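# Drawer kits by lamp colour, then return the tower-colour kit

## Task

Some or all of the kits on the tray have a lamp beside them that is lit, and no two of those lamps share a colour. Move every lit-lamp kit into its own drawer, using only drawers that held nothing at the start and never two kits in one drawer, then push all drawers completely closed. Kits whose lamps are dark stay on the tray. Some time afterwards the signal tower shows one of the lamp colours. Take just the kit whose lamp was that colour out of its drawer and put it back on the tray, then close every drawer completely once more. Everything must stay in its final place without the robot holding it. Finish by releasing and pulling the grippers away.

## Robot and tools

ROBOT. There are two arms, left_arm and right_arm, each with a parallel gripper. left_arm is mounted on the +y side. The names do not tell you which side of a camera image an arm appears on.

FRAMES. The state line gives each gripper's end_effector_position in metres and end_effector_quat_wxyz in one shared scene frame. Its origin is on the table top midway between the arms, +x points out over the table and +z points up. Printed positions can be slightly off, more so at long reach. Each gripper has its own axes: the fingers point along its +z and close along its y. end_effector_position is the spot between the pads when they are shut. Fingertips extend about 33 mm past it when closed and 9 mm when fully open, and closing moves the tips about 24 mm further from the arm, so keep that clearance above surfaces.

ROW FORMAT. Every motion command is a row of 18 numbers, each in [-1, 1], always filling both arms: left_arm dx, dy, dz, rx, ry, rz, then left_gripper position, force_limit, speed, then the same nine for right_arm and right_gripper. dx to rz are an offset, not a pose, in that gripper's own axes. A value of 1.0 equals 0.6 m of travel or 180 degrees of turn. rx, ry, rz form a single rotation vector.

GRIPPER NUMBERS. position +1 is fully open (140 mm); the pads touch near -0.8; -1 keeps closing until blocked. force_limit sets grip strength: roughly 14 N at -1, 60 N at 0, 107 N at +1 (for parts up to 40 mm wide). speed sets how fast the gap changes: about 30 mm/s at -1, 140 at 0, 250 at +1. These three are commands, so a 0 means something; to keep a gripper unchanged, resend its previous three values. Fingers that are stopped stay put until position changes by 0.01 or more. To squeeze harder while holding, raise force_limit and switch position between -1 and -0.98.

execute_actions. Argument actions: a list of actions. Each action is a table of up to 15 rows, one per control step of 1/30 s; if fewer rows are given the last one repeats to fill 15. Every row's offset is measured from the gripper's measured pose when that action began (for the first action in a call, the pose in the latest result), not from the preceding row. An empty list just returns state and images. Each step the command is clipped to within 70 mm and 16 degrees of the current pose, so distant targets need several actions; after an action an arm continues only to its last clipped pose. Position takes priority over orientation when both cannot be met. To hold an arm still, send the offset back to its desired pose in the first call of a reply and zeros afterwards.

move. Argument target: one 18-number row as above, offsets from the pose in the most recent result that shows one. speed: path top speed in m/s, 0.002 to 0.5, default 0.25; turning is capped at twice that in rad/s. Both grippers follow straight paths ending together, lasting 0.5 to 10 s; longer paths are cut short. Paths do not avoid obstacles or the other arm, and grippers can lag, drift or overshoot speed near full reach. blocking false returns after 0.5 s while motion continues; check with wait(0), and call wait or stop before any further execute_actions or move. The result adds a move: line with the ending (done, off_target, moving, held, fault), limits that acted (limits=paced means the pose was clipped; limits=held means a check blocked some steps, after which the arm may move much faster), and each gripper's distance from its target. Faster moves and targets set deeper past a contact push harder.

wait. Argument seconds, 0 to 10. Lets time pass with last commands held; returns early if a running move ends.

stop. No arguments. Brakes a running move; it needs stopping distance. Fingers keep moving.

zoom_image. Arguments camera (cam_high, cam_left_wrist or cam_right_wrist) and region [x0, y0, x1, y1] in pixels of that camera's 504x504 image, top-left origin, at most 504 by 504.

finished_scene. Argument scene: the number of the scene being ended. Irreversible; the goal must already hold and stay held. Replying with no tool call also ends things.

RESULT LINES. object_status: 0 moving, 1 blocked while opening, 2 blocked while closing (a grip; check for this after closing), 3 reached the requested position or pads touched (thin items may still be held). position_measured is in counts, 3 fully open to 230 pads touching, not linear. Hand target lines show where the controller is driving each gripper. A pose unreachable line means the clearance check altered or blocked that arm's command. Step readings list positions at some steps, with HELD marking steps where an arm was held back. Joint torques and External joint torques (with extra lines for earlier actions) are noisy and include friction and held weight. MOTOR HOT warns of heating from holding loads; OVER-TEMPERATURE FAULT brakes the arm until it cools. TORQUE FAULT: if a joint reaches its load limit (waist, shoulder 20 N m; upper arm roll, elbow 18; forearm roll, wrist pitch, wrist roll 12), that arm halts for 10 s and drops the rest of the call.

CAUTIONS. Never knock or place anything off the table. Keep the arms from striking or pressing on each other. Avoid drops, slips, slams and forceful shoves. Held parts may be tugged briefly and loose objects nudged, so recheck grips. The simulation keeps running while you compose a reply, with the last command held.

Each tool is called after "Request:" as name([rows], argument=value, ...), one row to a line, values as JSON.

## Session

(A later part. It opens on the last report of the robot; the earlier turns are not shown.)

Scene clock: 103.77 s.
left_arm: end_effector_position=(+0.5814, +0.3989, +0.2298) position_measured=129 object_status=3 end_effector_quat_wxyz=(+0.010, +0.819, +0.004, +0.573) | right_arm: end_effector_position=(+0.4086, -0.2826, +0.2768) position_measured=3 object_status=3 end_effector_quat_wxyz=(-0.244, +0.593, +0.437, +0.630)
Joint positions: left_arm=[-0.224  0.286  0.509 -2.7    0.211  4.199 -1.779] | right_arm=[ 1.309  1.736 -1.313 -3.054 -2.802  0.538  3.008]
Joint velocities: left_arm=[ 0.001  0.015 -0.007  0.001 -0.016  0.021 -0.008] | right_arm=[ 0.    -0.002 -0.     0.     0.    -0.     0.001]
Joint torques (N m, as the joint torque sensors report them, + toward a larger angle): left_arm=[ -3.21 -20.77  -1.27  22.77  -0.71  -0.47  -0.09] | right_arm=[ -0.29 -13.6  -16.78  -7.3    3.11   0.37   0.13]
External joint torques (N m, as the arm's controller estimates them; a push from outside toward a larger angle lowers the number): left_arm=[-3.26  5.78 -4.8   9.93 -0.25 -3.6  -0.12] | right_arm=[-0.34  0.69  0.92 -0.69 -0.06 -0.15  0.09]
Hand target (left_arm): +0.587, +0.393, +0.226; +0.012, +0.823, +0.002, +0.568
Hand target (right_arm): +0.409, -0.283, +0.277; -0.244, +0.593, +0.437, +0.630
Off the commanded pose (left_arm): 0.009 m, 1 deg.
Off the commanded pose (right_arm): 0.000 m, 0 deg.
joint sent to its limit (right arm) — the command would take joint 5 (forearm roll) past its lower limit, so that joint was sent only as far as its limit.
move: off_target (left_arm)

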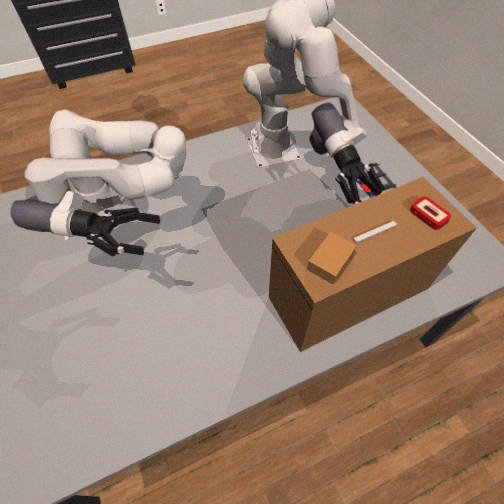

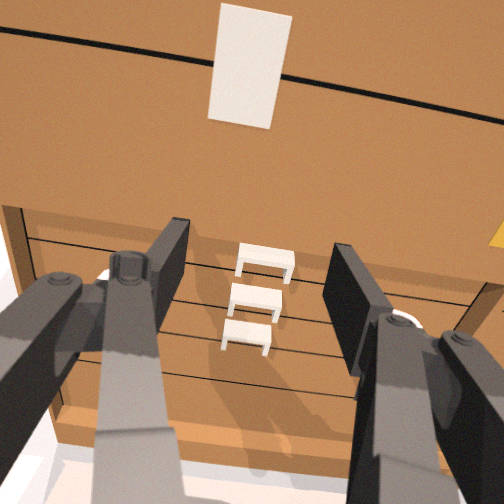

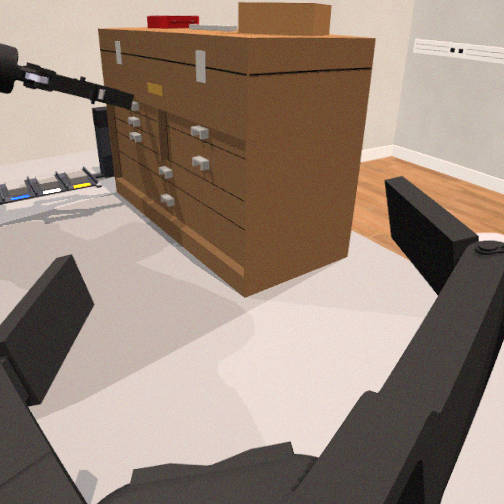

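Request:
move(target=[-0.03,0.003,0.0,0,0,0,0.0,0,0,0,0,0,0,0,0,1,0,0], speed=0.05)

Request:
move(target=[0.008,0,0.022,0,0,0,0.0,0,0,0,0,0,0,0,0,1,0,0], speed=0.03)

Request:
zoom_image(camera="cam_right_wrist", region=[60, 60, 180, 160])

Scene clock: 107.40 s.
left_arm: end_effector_position=(+0.5760, +0.3956, +0.2117) position_measured=129 object_status=3 end_effector_quat_wxyz=(+0.010, +0.821, +0.000, +0.571) | right_arm: end_effector_position=(+0.4086, -0.2826, +0.2768) position_measured=3 object_status=3 end_effector_quat_wxyz=(-0.244, +0.593, +0.437, +0.630)
Joint positions: left_arm=[-0.224  0.343  0.5   -2.702  0.202  4.251 -1.786] | right_arm=[ 1.309  1.736 -1.313 -3.054 -2.802  0.538  3.008]
Joint velocities: left_arm=[-0.001  0.006  0.    -0.    -0.005  0.033 -0.007] | right_arm=[-0.    -0.001  0.001  0.001  0.     0.    -0.   ]
Joint torques (N m, as the joint torque sensors report them, + toward a larger angle): left_arm=[  1.09 -25.25   2.94  10.01  -1.61   3.53  -0.07] | right_arm=[ -0.65 -13.98 -16.63  -7.12   3.14   0.39   0.14]
External joint torques (N m, as the arm's controller estimates them; a push from outside toward a larger angle lowers the number): left_arm=[ 1.18  1.97 -1.06 -1.78 -1.09  0.41 -0.1 ] | right_arm=[-0.66  0.3   1.05 -0.55 -0.03 -0.13  0.09]
Hand target (left_arm): +0.575, +0.397, +0.212; +0.011, +0.820, +0.004, +0.573
Hand target (right_arm): +0.409, -0.283, +0.277; -0.244, +0.593, +0.437, +0.630
Off the commanded pose (left_arm): 0.002 m, 1 deg.
Off the commanded pose (right_arm): 0.000 m, 0 deg.
joint sent to its limit (right arm) — the command would take joint 5 (forearm roll) past its lower limit, so that joint was sent only as far as its limit.
move: done

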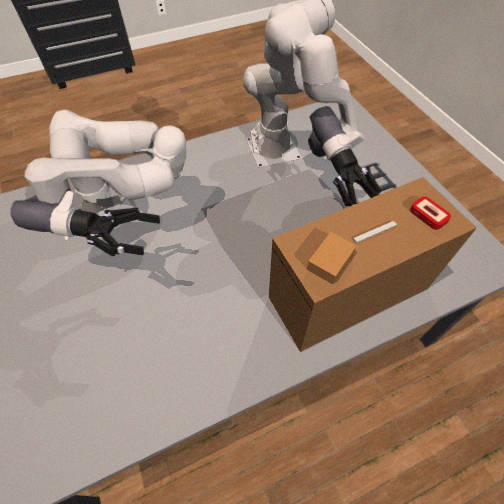

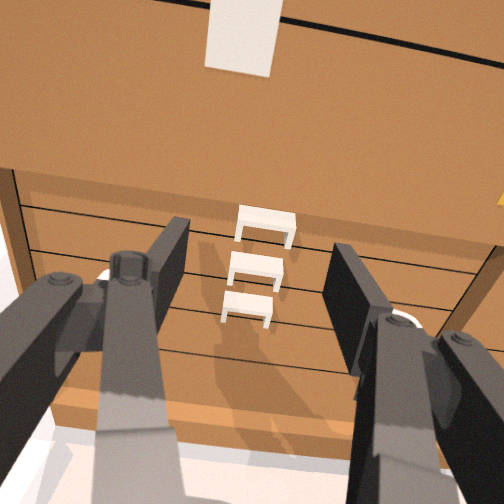

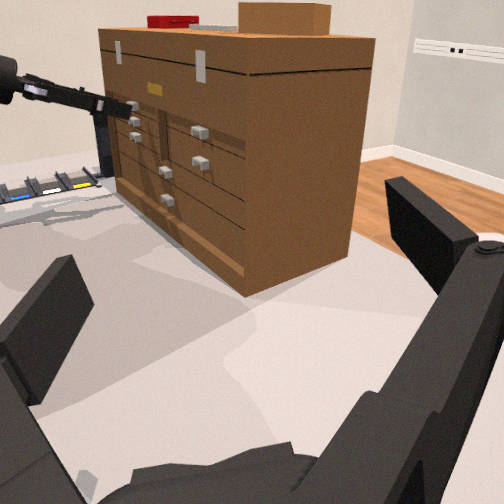

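Scene clock: 108.13 s.
left_arm: end_effector_position=(+0.5893, +0.3954, +0.2132) position_measured=129 object_status=3 end_effector_quat_wxyz=(+0.008, +0.820, -0.002, +0.572) | right_arm: end_effector_position=(+0.4086, -0.2826, +0.2768) position_measured=3 object_status=3 end_effector_quat_wxyz=(-0.244, +0.593, +0.437, +0.630)
Joint positions: left_arm=[-0.224  0.361  0.499 -2.662  0.202  4.232 -1.794] | right_arm=[ 1.309  1.736 -1.313 -3.054 -2.802  0.538  3.008]
Joint velocities: left_arm=[-0.     0.002  0.001  0.003  0.001 -0.009 -0.01 ] | right_arm=[-0.001 -0.    -0.001 -0.003  0.001 -0.    -0.001]
Joint torques (N m, as the joint torque sensors report them, + toward a larger angle): left_arm=[  1.64 -26.11   3.26  12.88  -0.3    2.6   -0.11] | right_arm=[ -0.44 -14.01 -16.74  -6.93   3.15   0.34   0.14]
External joint torques (N m, as the arm's controller estimates them; a push from outside toward a larger angle lowers the number): left_arm=[ 1.64  1.94 -1.11  0.72  0.25 -0.5  -0.13] | right_arm=[-0.39  0.25  1.01 -0.22 -0.04 -0.19  0.1 ]
Hand target (left_arm): +0.590, +0.396, +0.212; +0.009, +0.821, +0.000, +0.571
Hand target (right_arm): +0.409, -0.283, +0.277; -0.244, +0.593, +0.437, +0.630
Off the commanded pose (left_arm): 0.002 m, 0 deg.
Off the commanded pose (right_arm): 0.000 m, 0 deg.
joint sent to its limit (right arm) — the command would take joint 5 (forearm roll) past its lower limit, so that joint was sent only as far as its limit.
move: done

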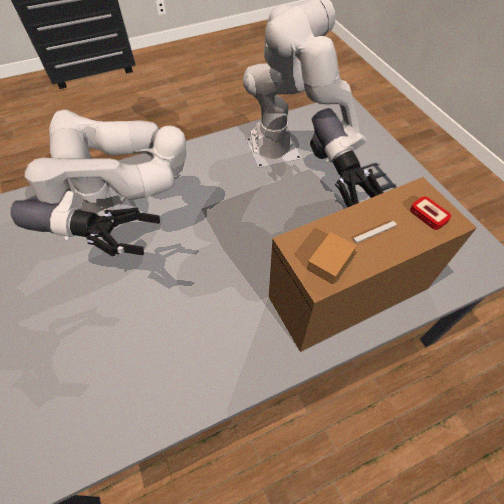

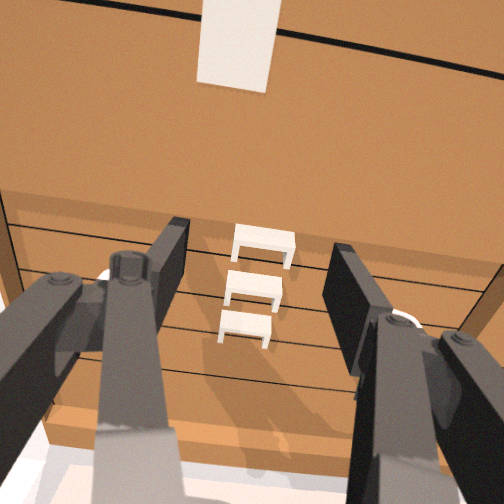

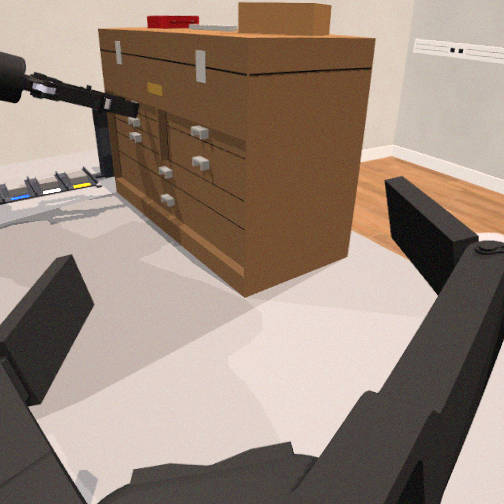

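Region (60, 60, 180, 160) of cam_right_wrist's 504x504 image, scaled by 4.200, with more detail than that image has.

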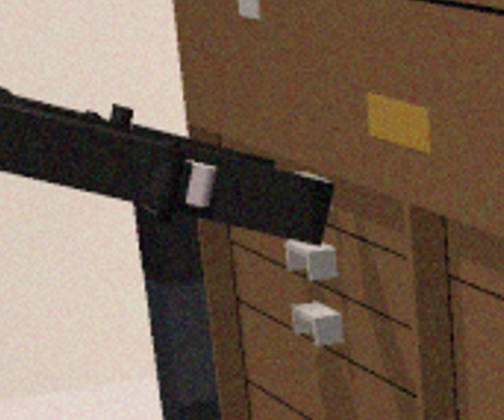

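Request:
move(target=[0,0,0,0,0,0,-1,0,-0.5,0,0,0,0,0,0,1,0,0])

Request:
move(target=[-0.034,0,-0.094,0,0,0,-1,0,-0.5,0,0,0,0,0,0,1,0,0], speed=0.06)

Scene clock: 110.60 s.
left_arm: end_effector_position=(+0.5894, +0.3941, +0.2127) position_measured=193 object_status=2 end_effector_quat_wxyz=(+0.009, +0.820, -0.002, +0.572) | right_arm: end_effector_position=(+0.4086, -0.2826, +0.2768) position_measured=3 object_status=3 end_effector_quat_wxyz=(-0.244, +0.593, +0.437, +0.630)
Joint positions: left_arm=[-0.225  0.362  0.498 -2.662  0.203  4.231 -1.796] | right_arm=[ 1.309  1.736 -1.313 -3.054 -2.802  0.538  3.008]
Joint velocities: left_arm=[-0.001  0.001  0.002 -0.001  0.    -0.     0.001] | right_arm=[-0.002  0.     0.    -0.    -0.001  0.    -0.002]
Joint torques (N m, as the joint torque sensors report them, + toward a larger angle): left_arm=[  0.74 -27.08   4.74  12.09  -0.76   3.1    0.26] | right_arm=[ -0.37 -13.98 -16.72  -7.24   3.13   0.37   0.12]
External joint torques (N m, as the arm's controller estimates them; a push from outside toward a larger angle lowers the number): left_arm=[ 0.71  0.95  0.36 -0.06 -0.2  -0.01  0.23] | right_arm=[-0.28  0.25  0.94 -0.6  -0.03 -0.17  0.08]
Hand target (left_arm): +0.589, +0.395, +0.213; +0.008, +0.820, -0.002, +0.572
Hand target (right_arm): +0.409, -0.283, +0.277; -0.244, +0.593, +0.437, +0.630
Off the commanded pose (left_arm): 0.001 m, 0 deg.
Off the commanded pose (right_arm): 0.000 m, 0 deg.
joint sent to its limit (right arm) — the command would take joint 5 (forearm roll) past its lower limit, so that joint was sent only as far as its limit.
move: done

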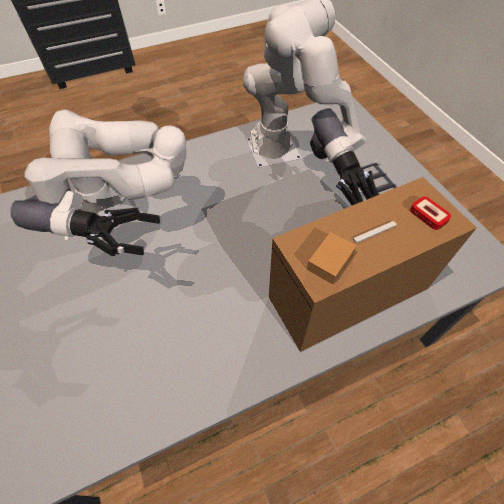

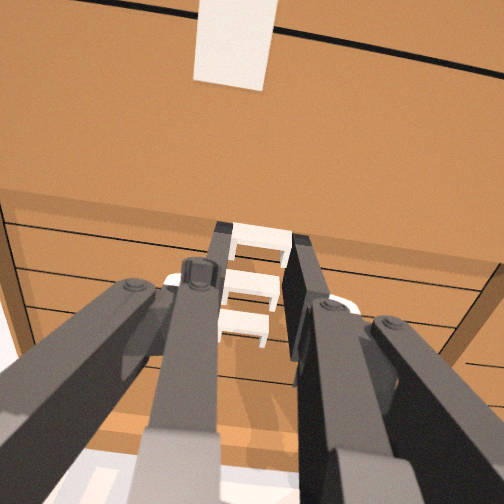

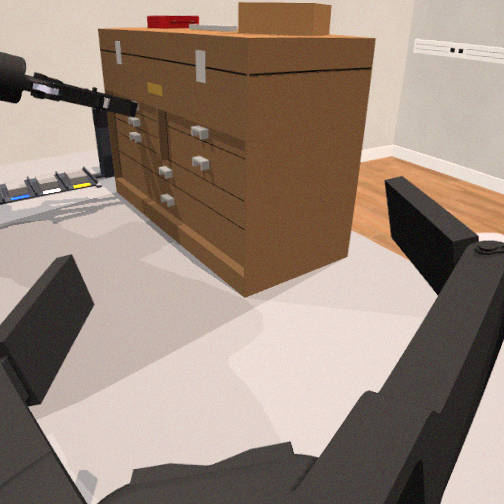

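Scene clock: 111.93 s.
left_arm: end_effector_position=(+0.5313, +0.3924, +0.2133) position_measured=193 object_status=2 end_effector_quat_wxyz=(+0.012, +0.820, -0.001, +0.573) | right_arm: end_effector_position=(+0.4086, -0.2826, +0.2768) position_measured=3 object_status=3 end_effector_quat_wxyz=(-0.244, +0.593, +0.437, +0.630)
Joint positions: left_arm=[-0.228  0.282  0.508 -2.837  0.203  4.329 -1.744] | right_arm=[ 1.309  1.736 -1.313 -3.054 -2.802  0.538  3.008]
Joint velocities: left_arm=[-0.001  0.001  0.002 -0.005  0.001  0.005  0.013] | right_arm=[ 0.001 -0.     0.     0.001  0.     0.    -0.   ]
Joint torques (N m, as the joint torque sensors report them, + toward a larger angle): left_arm=[  1.18 -23.16   3.56   8.61  -0.63   3.23   0.32] | right_arm=[ -0.58 -13.83 -16.69  -7.36   3.12   0.35   0.15]
External joint torques (N m, as the arm's controller estimates them; a push from outside toward a larger angle lowers the number): left_arm=[ 1.22  0.62  0.49 -1.58 -0.2   0.1   0.28] | right_arm=[-0.65  0.48  1.03 -0.82 -0.05 -0.17  0.11]
Hand target (left_arm): +0.530, +0.394, +0.213; +0.010, +0.820, -0.002, +0.572
Hand target (right_arm): +0.409, -0.283, +0.277; -0.244, +0.593, +0.437, +0.630
Off the commanded pose (left_arm): 0.003 m, 0 deg.
Off the commanded pose (right_arm): 0.000 m, 0 deg.
joint sent to its limit (right arm) — the command would take joint 5 (forearm roll) past its lower limit, so that joint was sent only as far as its limit.
move: done

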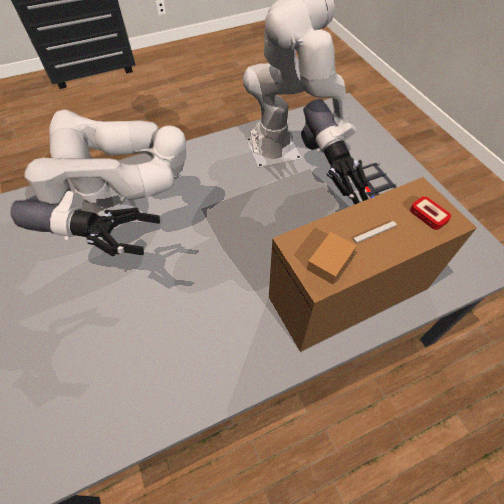

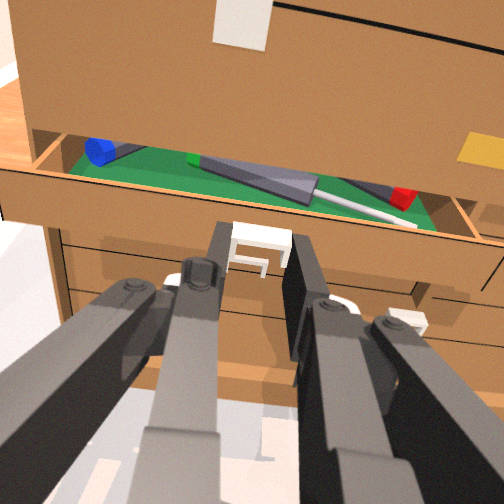

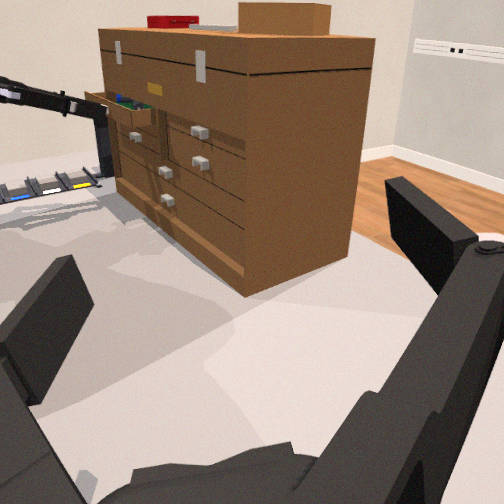

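Request:
move(target=[0.035,0,0.096,0,0,0,-1,0,-0.5,0,0,0,0,0,0,1,0,0], speed=0.06)

Request:
move(target=[0,0,0,0,0,0,0,0,0,0,0,0,0,0,0,1,0,0])

Request:
move(target=[-0.044,0,0.013,0,-0.045,0,0,0,0,0,0,0,0,0,0,1,0,0], speed=0.06)

Request:
zoom_image(camera="cam_right_wrist", region=[60, 60, 180, 160])

Scene clock: 116.57 s.
left_arm: end_effector_position=(+0.5897, +0.3941, +0.2127) position_measured=193 object_status=2 end_effector_quat_wxyz=(+0.009, +0.820, -0.003, +0.572) | right_arm: end_effector_position=(+0.4086, -0.2826, +0.2768) position_measured=3 object_status=3 end_effector_quat_wxyz=(-0.244, +0.593, +0.437, +0.630)
Joint positions: left_arm=[-0.224  0.362  0.497 -2.661  0.203  4.231 -1.795] | right_arm=[ 1.309  1.736 -1.313 -3.054 -2.802  0.538  3.008]
Joint velocities: left_arm=[ 0.001  0.    -0.001 -0.    -0.001  0.    -0.014] | right_arm=[ 0.     0.001 -0.     0.     0.001  0.    -0.001]
Joint torques (N m, as the joint torque sensors report them, + toward a larger angle): left_arm=[  0.5  -26.12   2.56  16.33  -0.42   2.45  -0.09] | right_arm=[ -0.41 -13.88 -16.78  -7.36   3.15   0.4    0.15]
External joint torques (N m, as the arm's controller estimates them; a push from outside toward a larger angle lowers the number): left_arm=[ 0.48  2.02 -1.83  4.13  0.14 -0.67 -0.11] | right_arm=[-0.38  0.37  0.92 -0.72 -0.03 -0.13  0.11]
Hand target (left_arm): +0.592, +0.392, +0.213; +0.012, +0.820, -0.001, +0.572
Hand target (right_arm): +0.409, -0.283, +0.277; -0.244, +0.593, +0.437, +0.630
Off the commanded pose (left_arm): 0.004 m, 0 deg.
Off the commanded pose (right_arm): 0.000 m, 0 deg.
joint sent to its limit (right arm) — the command would take joint 5 (forearm roll) past its lower limit, so that joint was sent only as far as its limit.
move: off_target (left_arm)

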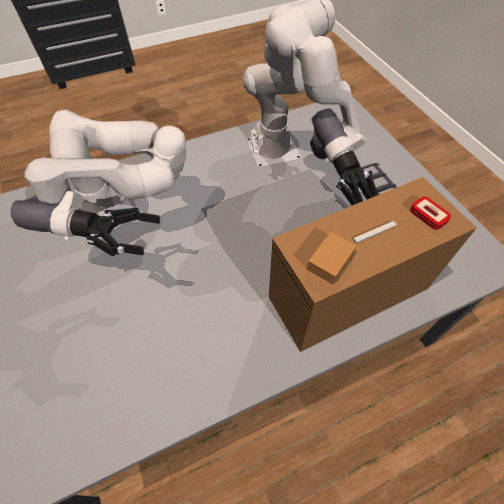

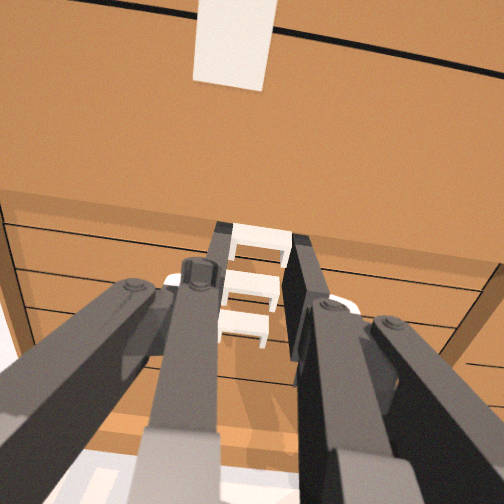

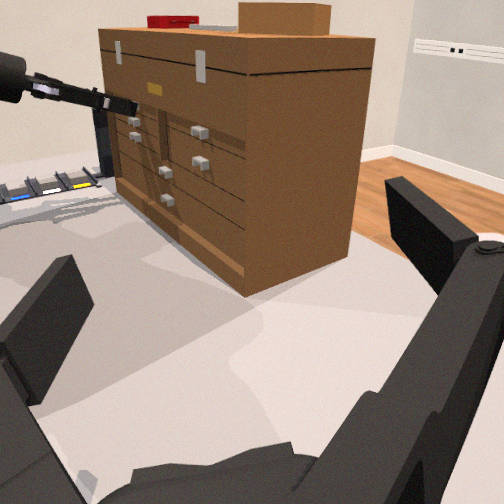

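Scene clock: 117.10 s.
left_arm: end_effector_position=(+0.5897, +0.3941, +0.2127) position_measured=129 object_status=3 end_effector_quat_wxyz=(+0.009, +0.820, -0.002, +0.572) | right_arm: end_effector_position=(+0.4086, -0.2826, +0.2768) position_measured=3 object_status=3 end_effector_quat_wxyz=(-0.244, +0.593, +0.437, +0.630)
Joint positions: left_arm=[-0.224  0.362  0.497 -2.661  0.203  4.231 -1.795] | right_arm=[ 1.309  1.736 -1.313 -3.054 -2.802  0.538  3.008]
Joint velocities: left_arm=[ 0.001  0.    -0.    -0.001  0.     0.001 -0.001] | right_arm=[ 0.     0.001 -0.001 -0.001  0.001 -0.    -0.001]
Joint torques (N m, as the joint torque sensors report them, + toward a larger angle): left_arm=[  0.58 -26.49   3.83  11.66  -0.61   3.02   0.05] | right_arm=[ -0.53 -13.59 -16.68  -7.24   3.14   0.4    0.13]
External joint torques (N m, as the arm's controller estimates them; a push from outside toward a larger angle lowers the number): left_arm=[ 0.56  1.62 -0.55 -0.49 -0.05 -0.09  0.02] | right_arm=[-0.5   0.68  1.04 -0.57 -0.05 -0.13  0.09]
Hand target (left_arm): +0.590, +0.394, +0.213; +0.009, +0.820, -0.003, +0.572
Hand target (right_arm): +0.409, -0.283, +0.277; -0.244, +0.593, +0.437, +0.630
Off the commanded pose (left_arm): 0.000 m, 0 deg.
Off the commanded pose (right_arm): 0.000 m, 0 deg.
joint sent to its limit (right arm) — the command would take joint 5 (forearm roll) past its lower limit, so that joint was sent only as far as its limit.
move: done

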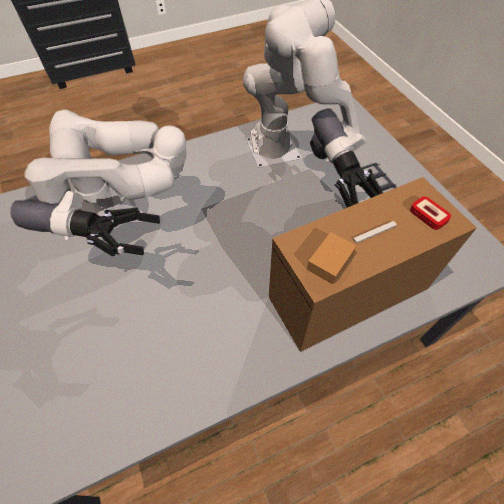

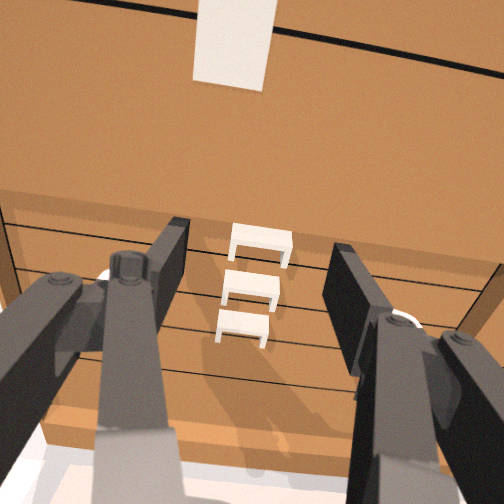

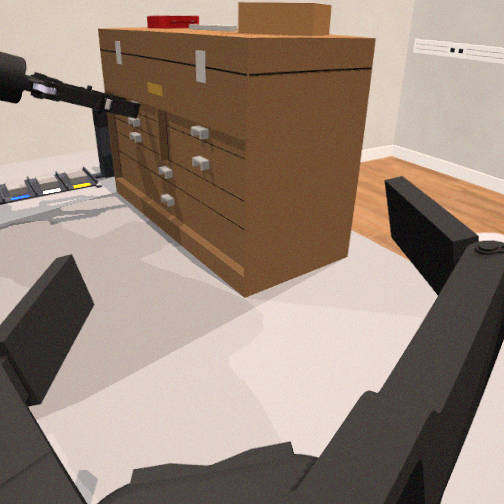

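Scene clock: 118.77 s.
left_arm: end_effector_position=(+0.5872, +0.3934, +0.1854) position_measured=129 object_status=3 end_effector_quat_wxyz=(+0.007, +0.858, -0.004, +0.514) | right_arm: end_effector_position=(+0.4086, -0.2826, +0.2768) position_measured=3 object_status=3 end_effector_quat_wxyz=(-0.244, +0.593, +0.437, +0.630)
Joint positions: left_arm=[-0.223  0.298  0.5   -2.661  0.247  4.034 -1.795] | right_arm=[ 1.309  1.736 -1.313 -3.054 -2.802  0.538  3.008]
Joint velocities: left_arm=[ 0.001  0.001  0.001 -0.001 -0.001 -0.013  0.001] | right_arm=[ 0.     0.    -0.002  0.001  0.     0.     0.002]
Joint torques (N m, as the joint torque sensors report them, + toward a larger angle): left_arm=[  2.19 -28.45   3.59  14.54   0.54   2.77   0.  ] | right_arm=[ -0.38 -13.88 -16.84  -7.18   3.14   0.4    0.08]
External joint torques (N m, as the arm's controller estimates them; a push from outside toward a larger angle lowers the number): left_arm=[ 2.2  -0.94 -0.05  1.02  1.05 -0.51 -0.03] | right_arm=[-0.43  0.39  0.86 -0.66 -0.03 -0.12  0.04]
Hand target (left_arm): +0.588, +0.395, +0.186; +0.007, +0.858, -0.003, +0.513
Hand target (right_arm): +0.409, -0.283, +0.277; -0.244, +0.593, +0.437, +0.630
Off the commanded pose (left_arm): 0.001 m, 0 deg.
Off the commanded pose (right_arm): 0.000 m, 0 deg.
joint sent to its limit (right arm) — the command would take joint 5 (forearm roll) past its lower limit, so that joint was sent only as far as its limit.
move: done

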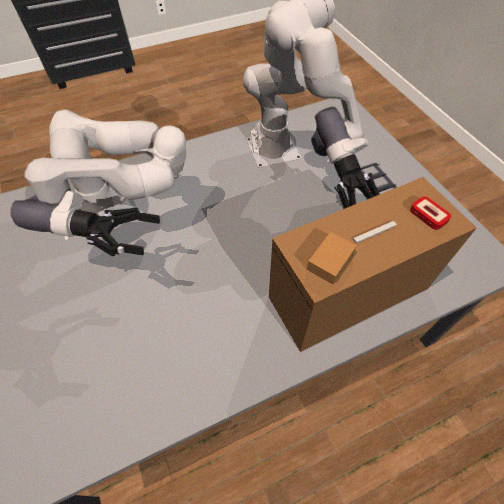

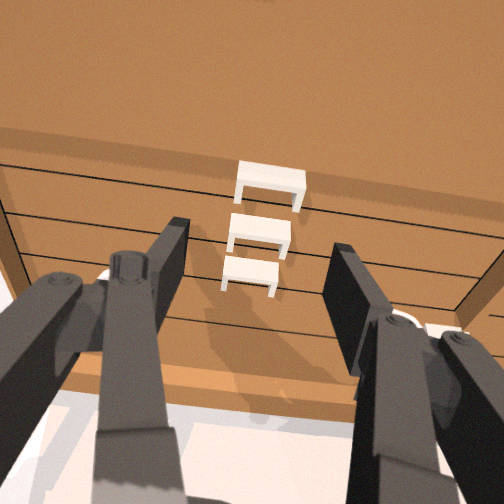

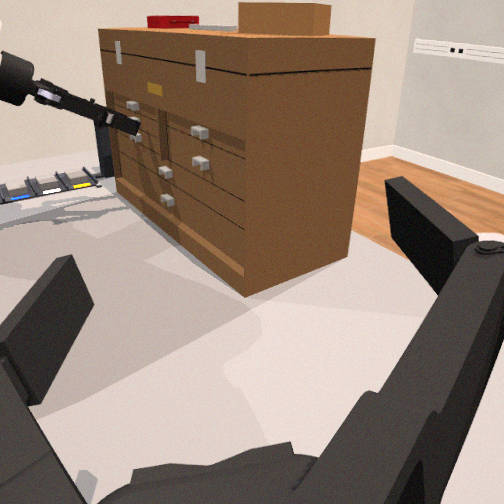

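Region (60, 60, 180, 160) of cam_right_wrist's 504x504 image, scaled by 4.200, with more detail than that image has.

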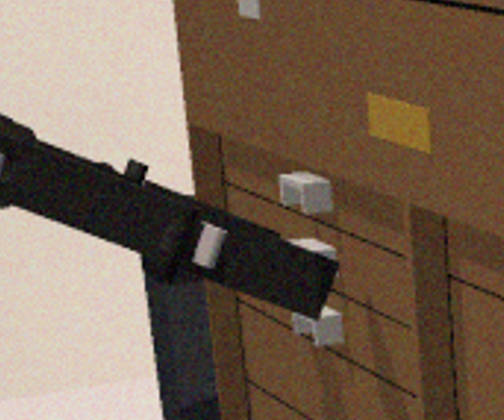

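Request:
move(target=[0.008,0,-0.004,0,0,0,0,0,0,0,0,0,0,0,0,1,0,0], speed=0.05)

Request:
move(target=[0,0,0,0,0,0,-1,0,0,0,0,0,0,0,0,1,0,0])

Request:
move(target=[-0.047,0,-0.088,0,0,0,-1,0,0,0,0,0,0,0,0,1,0,0], speed=0.06)

Scene clock: 121.63 s.
left_arm: end_effector_position=(+0.5885, +0.3934, +0.1924) position_measured=129 object_status=3 end_effector_quat_wxyz=(+0.008, +0.857, -0.003, +0.516) | right_arm: end_effector_position=(+0.4086, -0.2826, +0.2768) position_measured=3 object_status=3 end_effector_quat_wxyz=(-0.244, +0.593, +0.437, +0.630)
Joint positions: left_arm=[-0.223  0.28   0.5   -2.662  0.247  4.022 -1.793] | right_arm=[ 1.309  1.736 -1.313 -3.054 -2.802  0.538  3.008]
Joint velocities: left_arm=[ 0.001 -0.001  0.001 -0.002 -0.    -0.008  0.005] | right_arm=[-0.    -0.     0.001 -0.001  0.    -0.     0.   ]
Joint torques (N m, as the joint torque sensors report them, + toward a larger angle): left_arm=[ -0.25 -27.81   3.88  12.55  -0.41   2.83   0.31] | right_arm=[ -0.65 -13.89 -16.72  -7.32   3.13   0.37   0.17]
External joint torques (N m, as the arm's controller estimates them; a push from outside toward a larger angle lowers the number): left_arm=[-0.32 -0.54  0.4  -1.28  0.08 -0.45  0.28] | right_arm=[-0.66  0.39  0.97 -0.69 -0.04 -0.16  0.13]
Hand target (left_arm): +0.587, +0.393, +0.191; +0.007, +0.858, -0.004, +0.514
Hand target (right_arm): +0.409, -0.283, +0.277; -0.244, +0.593, +0.437, +0.630
Off the commanded pose (left_arm): 0.002 m, 0 deg.
Off the commanded pose (right_arm): 0.000 m, 0 deg.
joint sent to its limit (right arm) — the command would take joint 5 (forearm roll) past its lower limit, so that joint was sent only as far as its limit.
move: done

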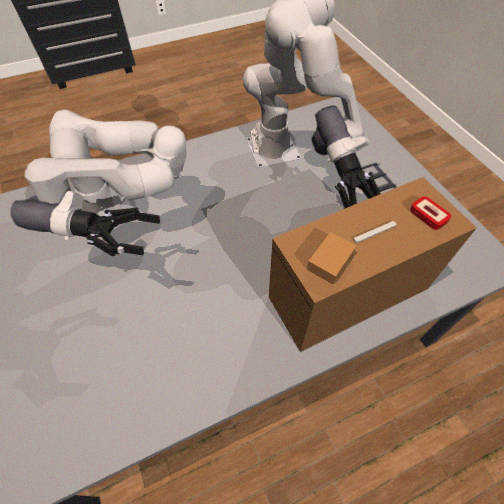

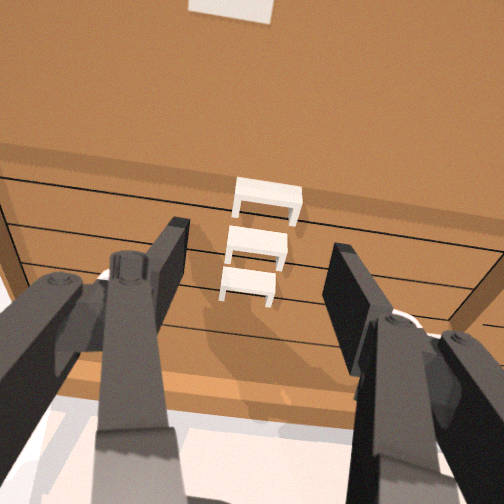

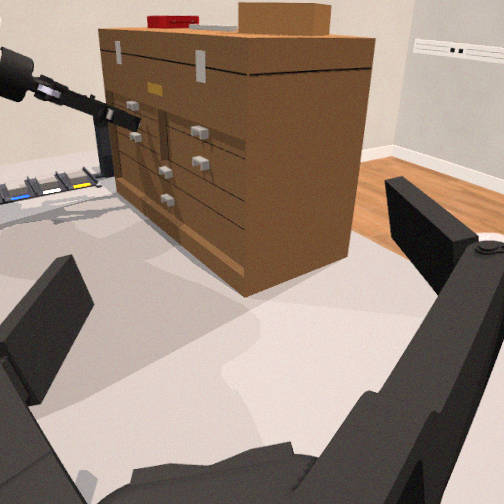

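Scene clock: 122.13 s.
left_arm: end_effector_position=(+0.5885, +0.3947, +0.1925) position_measured=194 object_status=2 end_effector_quat_wxyz=(+0.007, +0.857, -0.002, +0.516) | right_arm: end_effector_position=(+0.4086, -0.2826, +0.2768) position_measured=3 object_status=3 end_effector_quat_wxyz=(-0.244, +0.593, +0.437, +0.630)
Joint positions: left_arm=[-0.222  0.279  0.501 -2.662  0.246  4.022 -1.793] | right_arm=[ 1.309  1.736 -1.313 -3.054 -2.802  0.538  3.008]
Joint velocities: left_arm=[ 0.002 -0.    -0.    -0.001  0.    -0.     0.   ] | right_arm=[-0.     0.002 -0.    -0.001  0.001  0.001  0.001]
Joint torques (N m, as the joint torque sensors report them, + toward a larger angle): left_arm=[ -0.04 -26.18   2.4   13.17  -0.34   3.31   0.18] | right_arm=[ -0.6  -14.01 -16.71  -7.31   3.15   0.38   0.13]
External joint torques (N m, as the arm's controller estimates them; a push from outside toward a larger angle lowers the number): left_arm=[-0.08  1.12 -1.07 -0.71  0.14  0.02  0.16] | right_arm=[-0.51  0.23  0.97 -0.64 -0.02 -0.15  0.09]
Hand target (left_arm): +0.588, +0.393, +0.192; +0.008, +0.857, -0.003, +0.516
Hand target (right_arm): +0.409, -0.283, +0.277; -0.244, +0.593, +0.437, +0.630
Off the commanded pose (left_arm): 0.001 m, 0 deg.
Off the commanded pose (right_arm): 0.000 m, 0 deg.
joint sent to its limit (right arm) — the command would take joint 5 (forearm roll) past its lower limit, so that joint was sent only as far as its limit.
move: done

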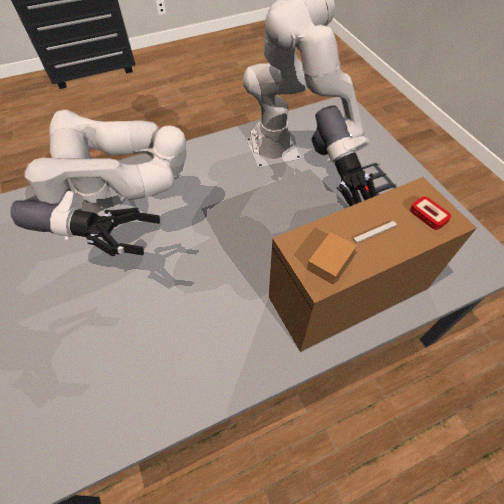

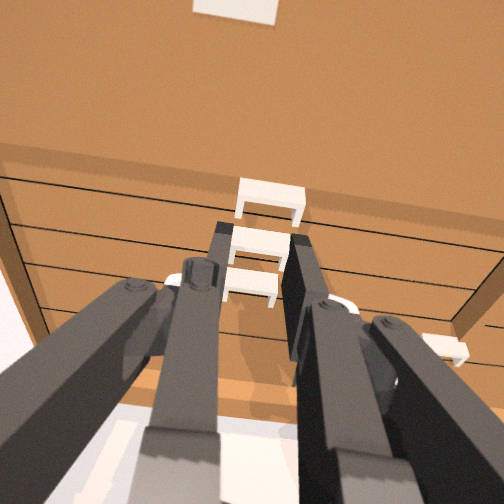

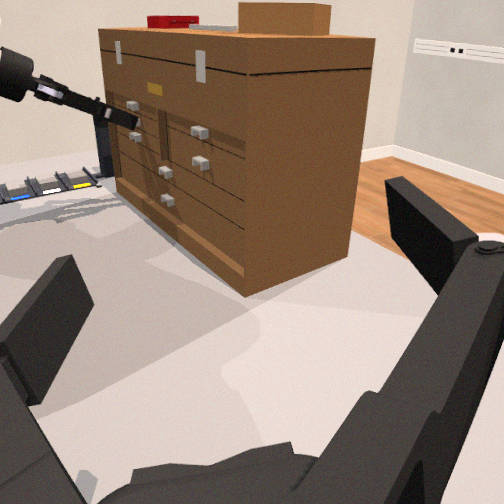

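Scene clock: 123.47 s.
left_arm: end_effector_position=(+0.5307, +0.3931, +0.1932) position_measured=194 object_status=2 end_effector_quat_wxyz=(+0.011, +0.856, -0.001, +0.517) | right_arm: end_effector_position=(+0.4086, -0.2826, +0.2768) position_measured=3 object_status=3 end_effector_quat_wxyz=(-0.244, +0.593, +0.437, +0.630)
Joint positions: left_arm=[-0.232  0.18   0.518 -2.841  0.23   4.106 -1.724] | right_arm=[ 1.309  1.736 -1.313 -3.054 -2.802  0.538  3.008]
Joint velocities: left_arm=[-0.001 -0.001  0.001 -0.004 -0.001  0.006  0.018] | right_arm=[-0.     0.001  0.001  0.    -0.001  0.     0.002]
Joint torques (N m, as the joint torque sensors report them, + toward a larger angle): left_arm=[ -0.12 -22.8    1.88   9.78  -1.62   3.26   0.2 ] | right_arm=[ -0.64 -13.89 -16.73  -7.18   3.13   0.38   0.16]
External joint torques (N m, as the arm's controller estimates them; a push from outside toward a larger angle lowers the number): left_arm=[-0.08 -0.11 -0.13 -2.54 -1.32 -0.06  0.17] | right_arm=[-0.62  0.34  0.96 -0.55 -0.05 -0.15  0.12]
Hand target (left_arm): +0.529, +0.395, +0.192; +0.008, +0.856, -0.002, +0.516
Hand target (right_arm): +0.409, -0.283, +0.277; -0.244, +0.593, +0.437, +0.630
Off the commanded pose (left_arm): 0.003 m, 0 deg.
Off the commanded pose (right_arm): 0.000 m, 0 deg.
joint sent to its limit (right arm) — the command would take joint 5 (forearm roll) past its lower limit, so that joint was sent only as far as its limit.
move: done

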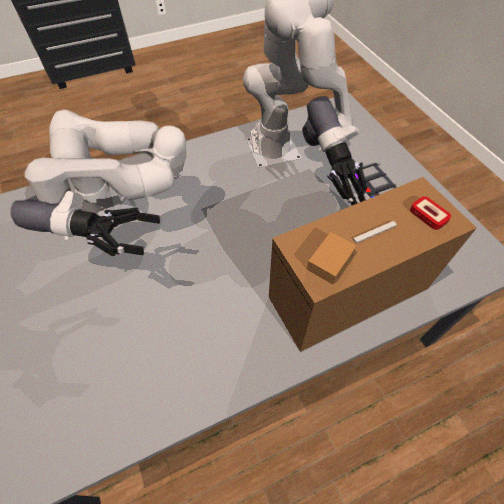

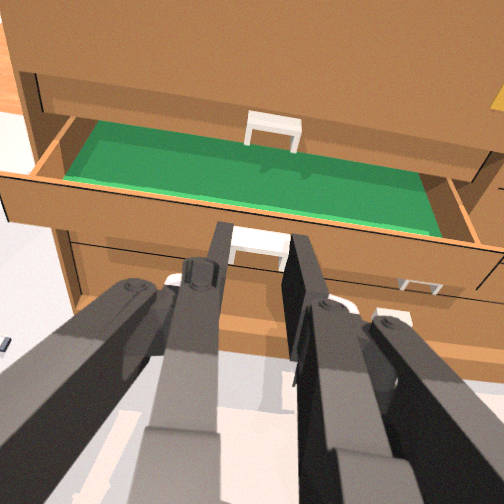

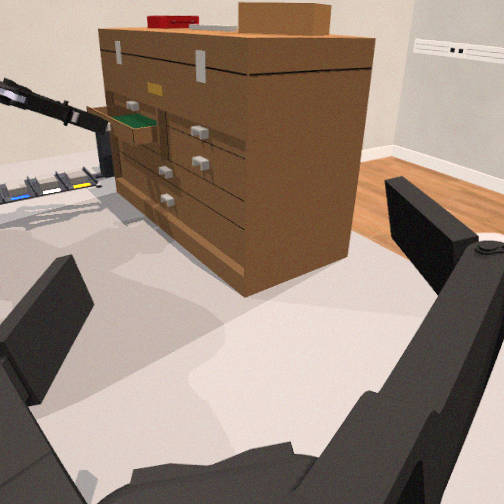

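Request:
move(target=[-0.044,0,-0.09,0,-0.055,0,-1,0,0,0,0,0,0,0,0,1,0,0], speed=0.06)

Scene clock: 127.00 s.
left_arm: end_effector_position=(+0.4729, +0.3935, +0.2009) position_measured=194 object_status=2 end_effector_quat_wxyz=(+0.010, +0.894, -0.001, +0.448) | right_arm: end_effector_position=(+0.4086, -0.2826, +0.2768) position_measured=3 object_status=3 end_effector_quat_wxyz=(-0.244, +0.593, +0.437, +0.630)
Joint positions: left_arm=[-0.184 -0.21   0.454 -3.007  0.116  3.736 -1.524] | right_arm=[ 1.309  1.736 -1.313 -3.054 -2.802  0.538  3.008]
Joint velocities: left_arm=[ 0.021 -0.007 -0.032  0.    -0.018 -0.012  0.032] | right_arm=[ 0.    -0.    -0.    -0.     0.    -0.     0.001]
Joint torques (N m, as the joint torque sensors report them, + toward a larger angle): left_arm=[  3.03 -14.08  -3.84  13.45  -0.76   2.44   0.27] | right_arm=[ -0.52 -13.91 -16.73  -7.42   3.11   0.39   0.13]
External joint torques (N m, as the arm's controller estimates them; a push from outside toward a larger angle lowers the number): left_arm=[ 3.02  0.27 -1.94 -2.32 -1.24 -1.    0.24] | right_arm=[-0.57  0.4   1.   -0.83 -0.07 -0.13  0.09]
Hand target (left_arm): +0.471, +0.395, +0.198; +0.007, +0.896, -0.003, +0.443
Hand target (right_arm): +0.409, -0.283, +0.277; -0.244, +0.593, +0.437, +0.630
Off the commanded pose (left_arm): 0.006 m, 1 deg.
Off the commanded pose (right_arm): 0.000 m, 0 deg.
joint sent to its limit (right arm) — the command would take joint 5 (forearm roll) past its lower limit, so that joint was sent only as far as its limit.
move: off_target (left_arm)

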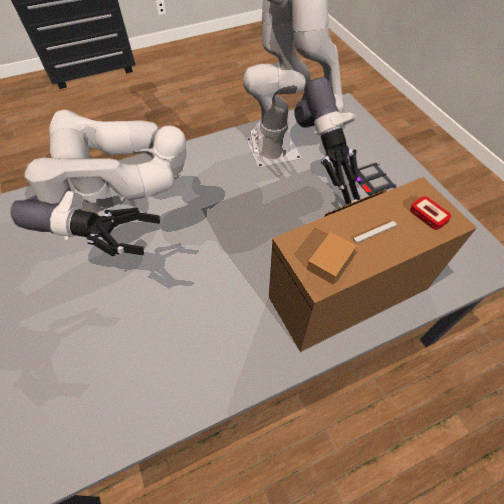

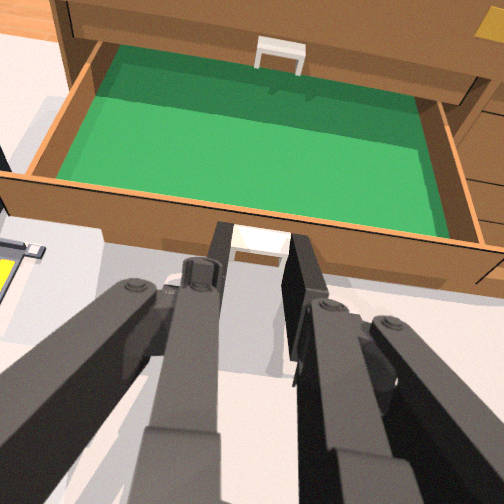

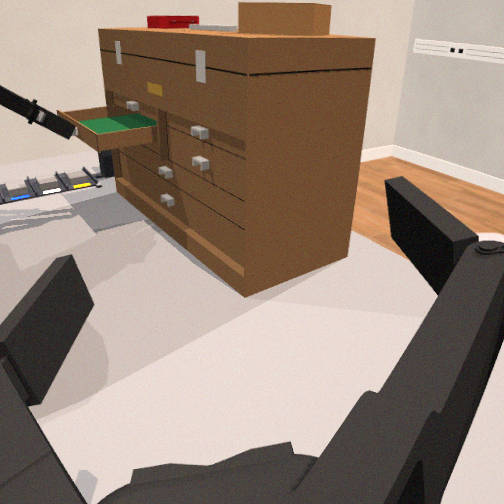

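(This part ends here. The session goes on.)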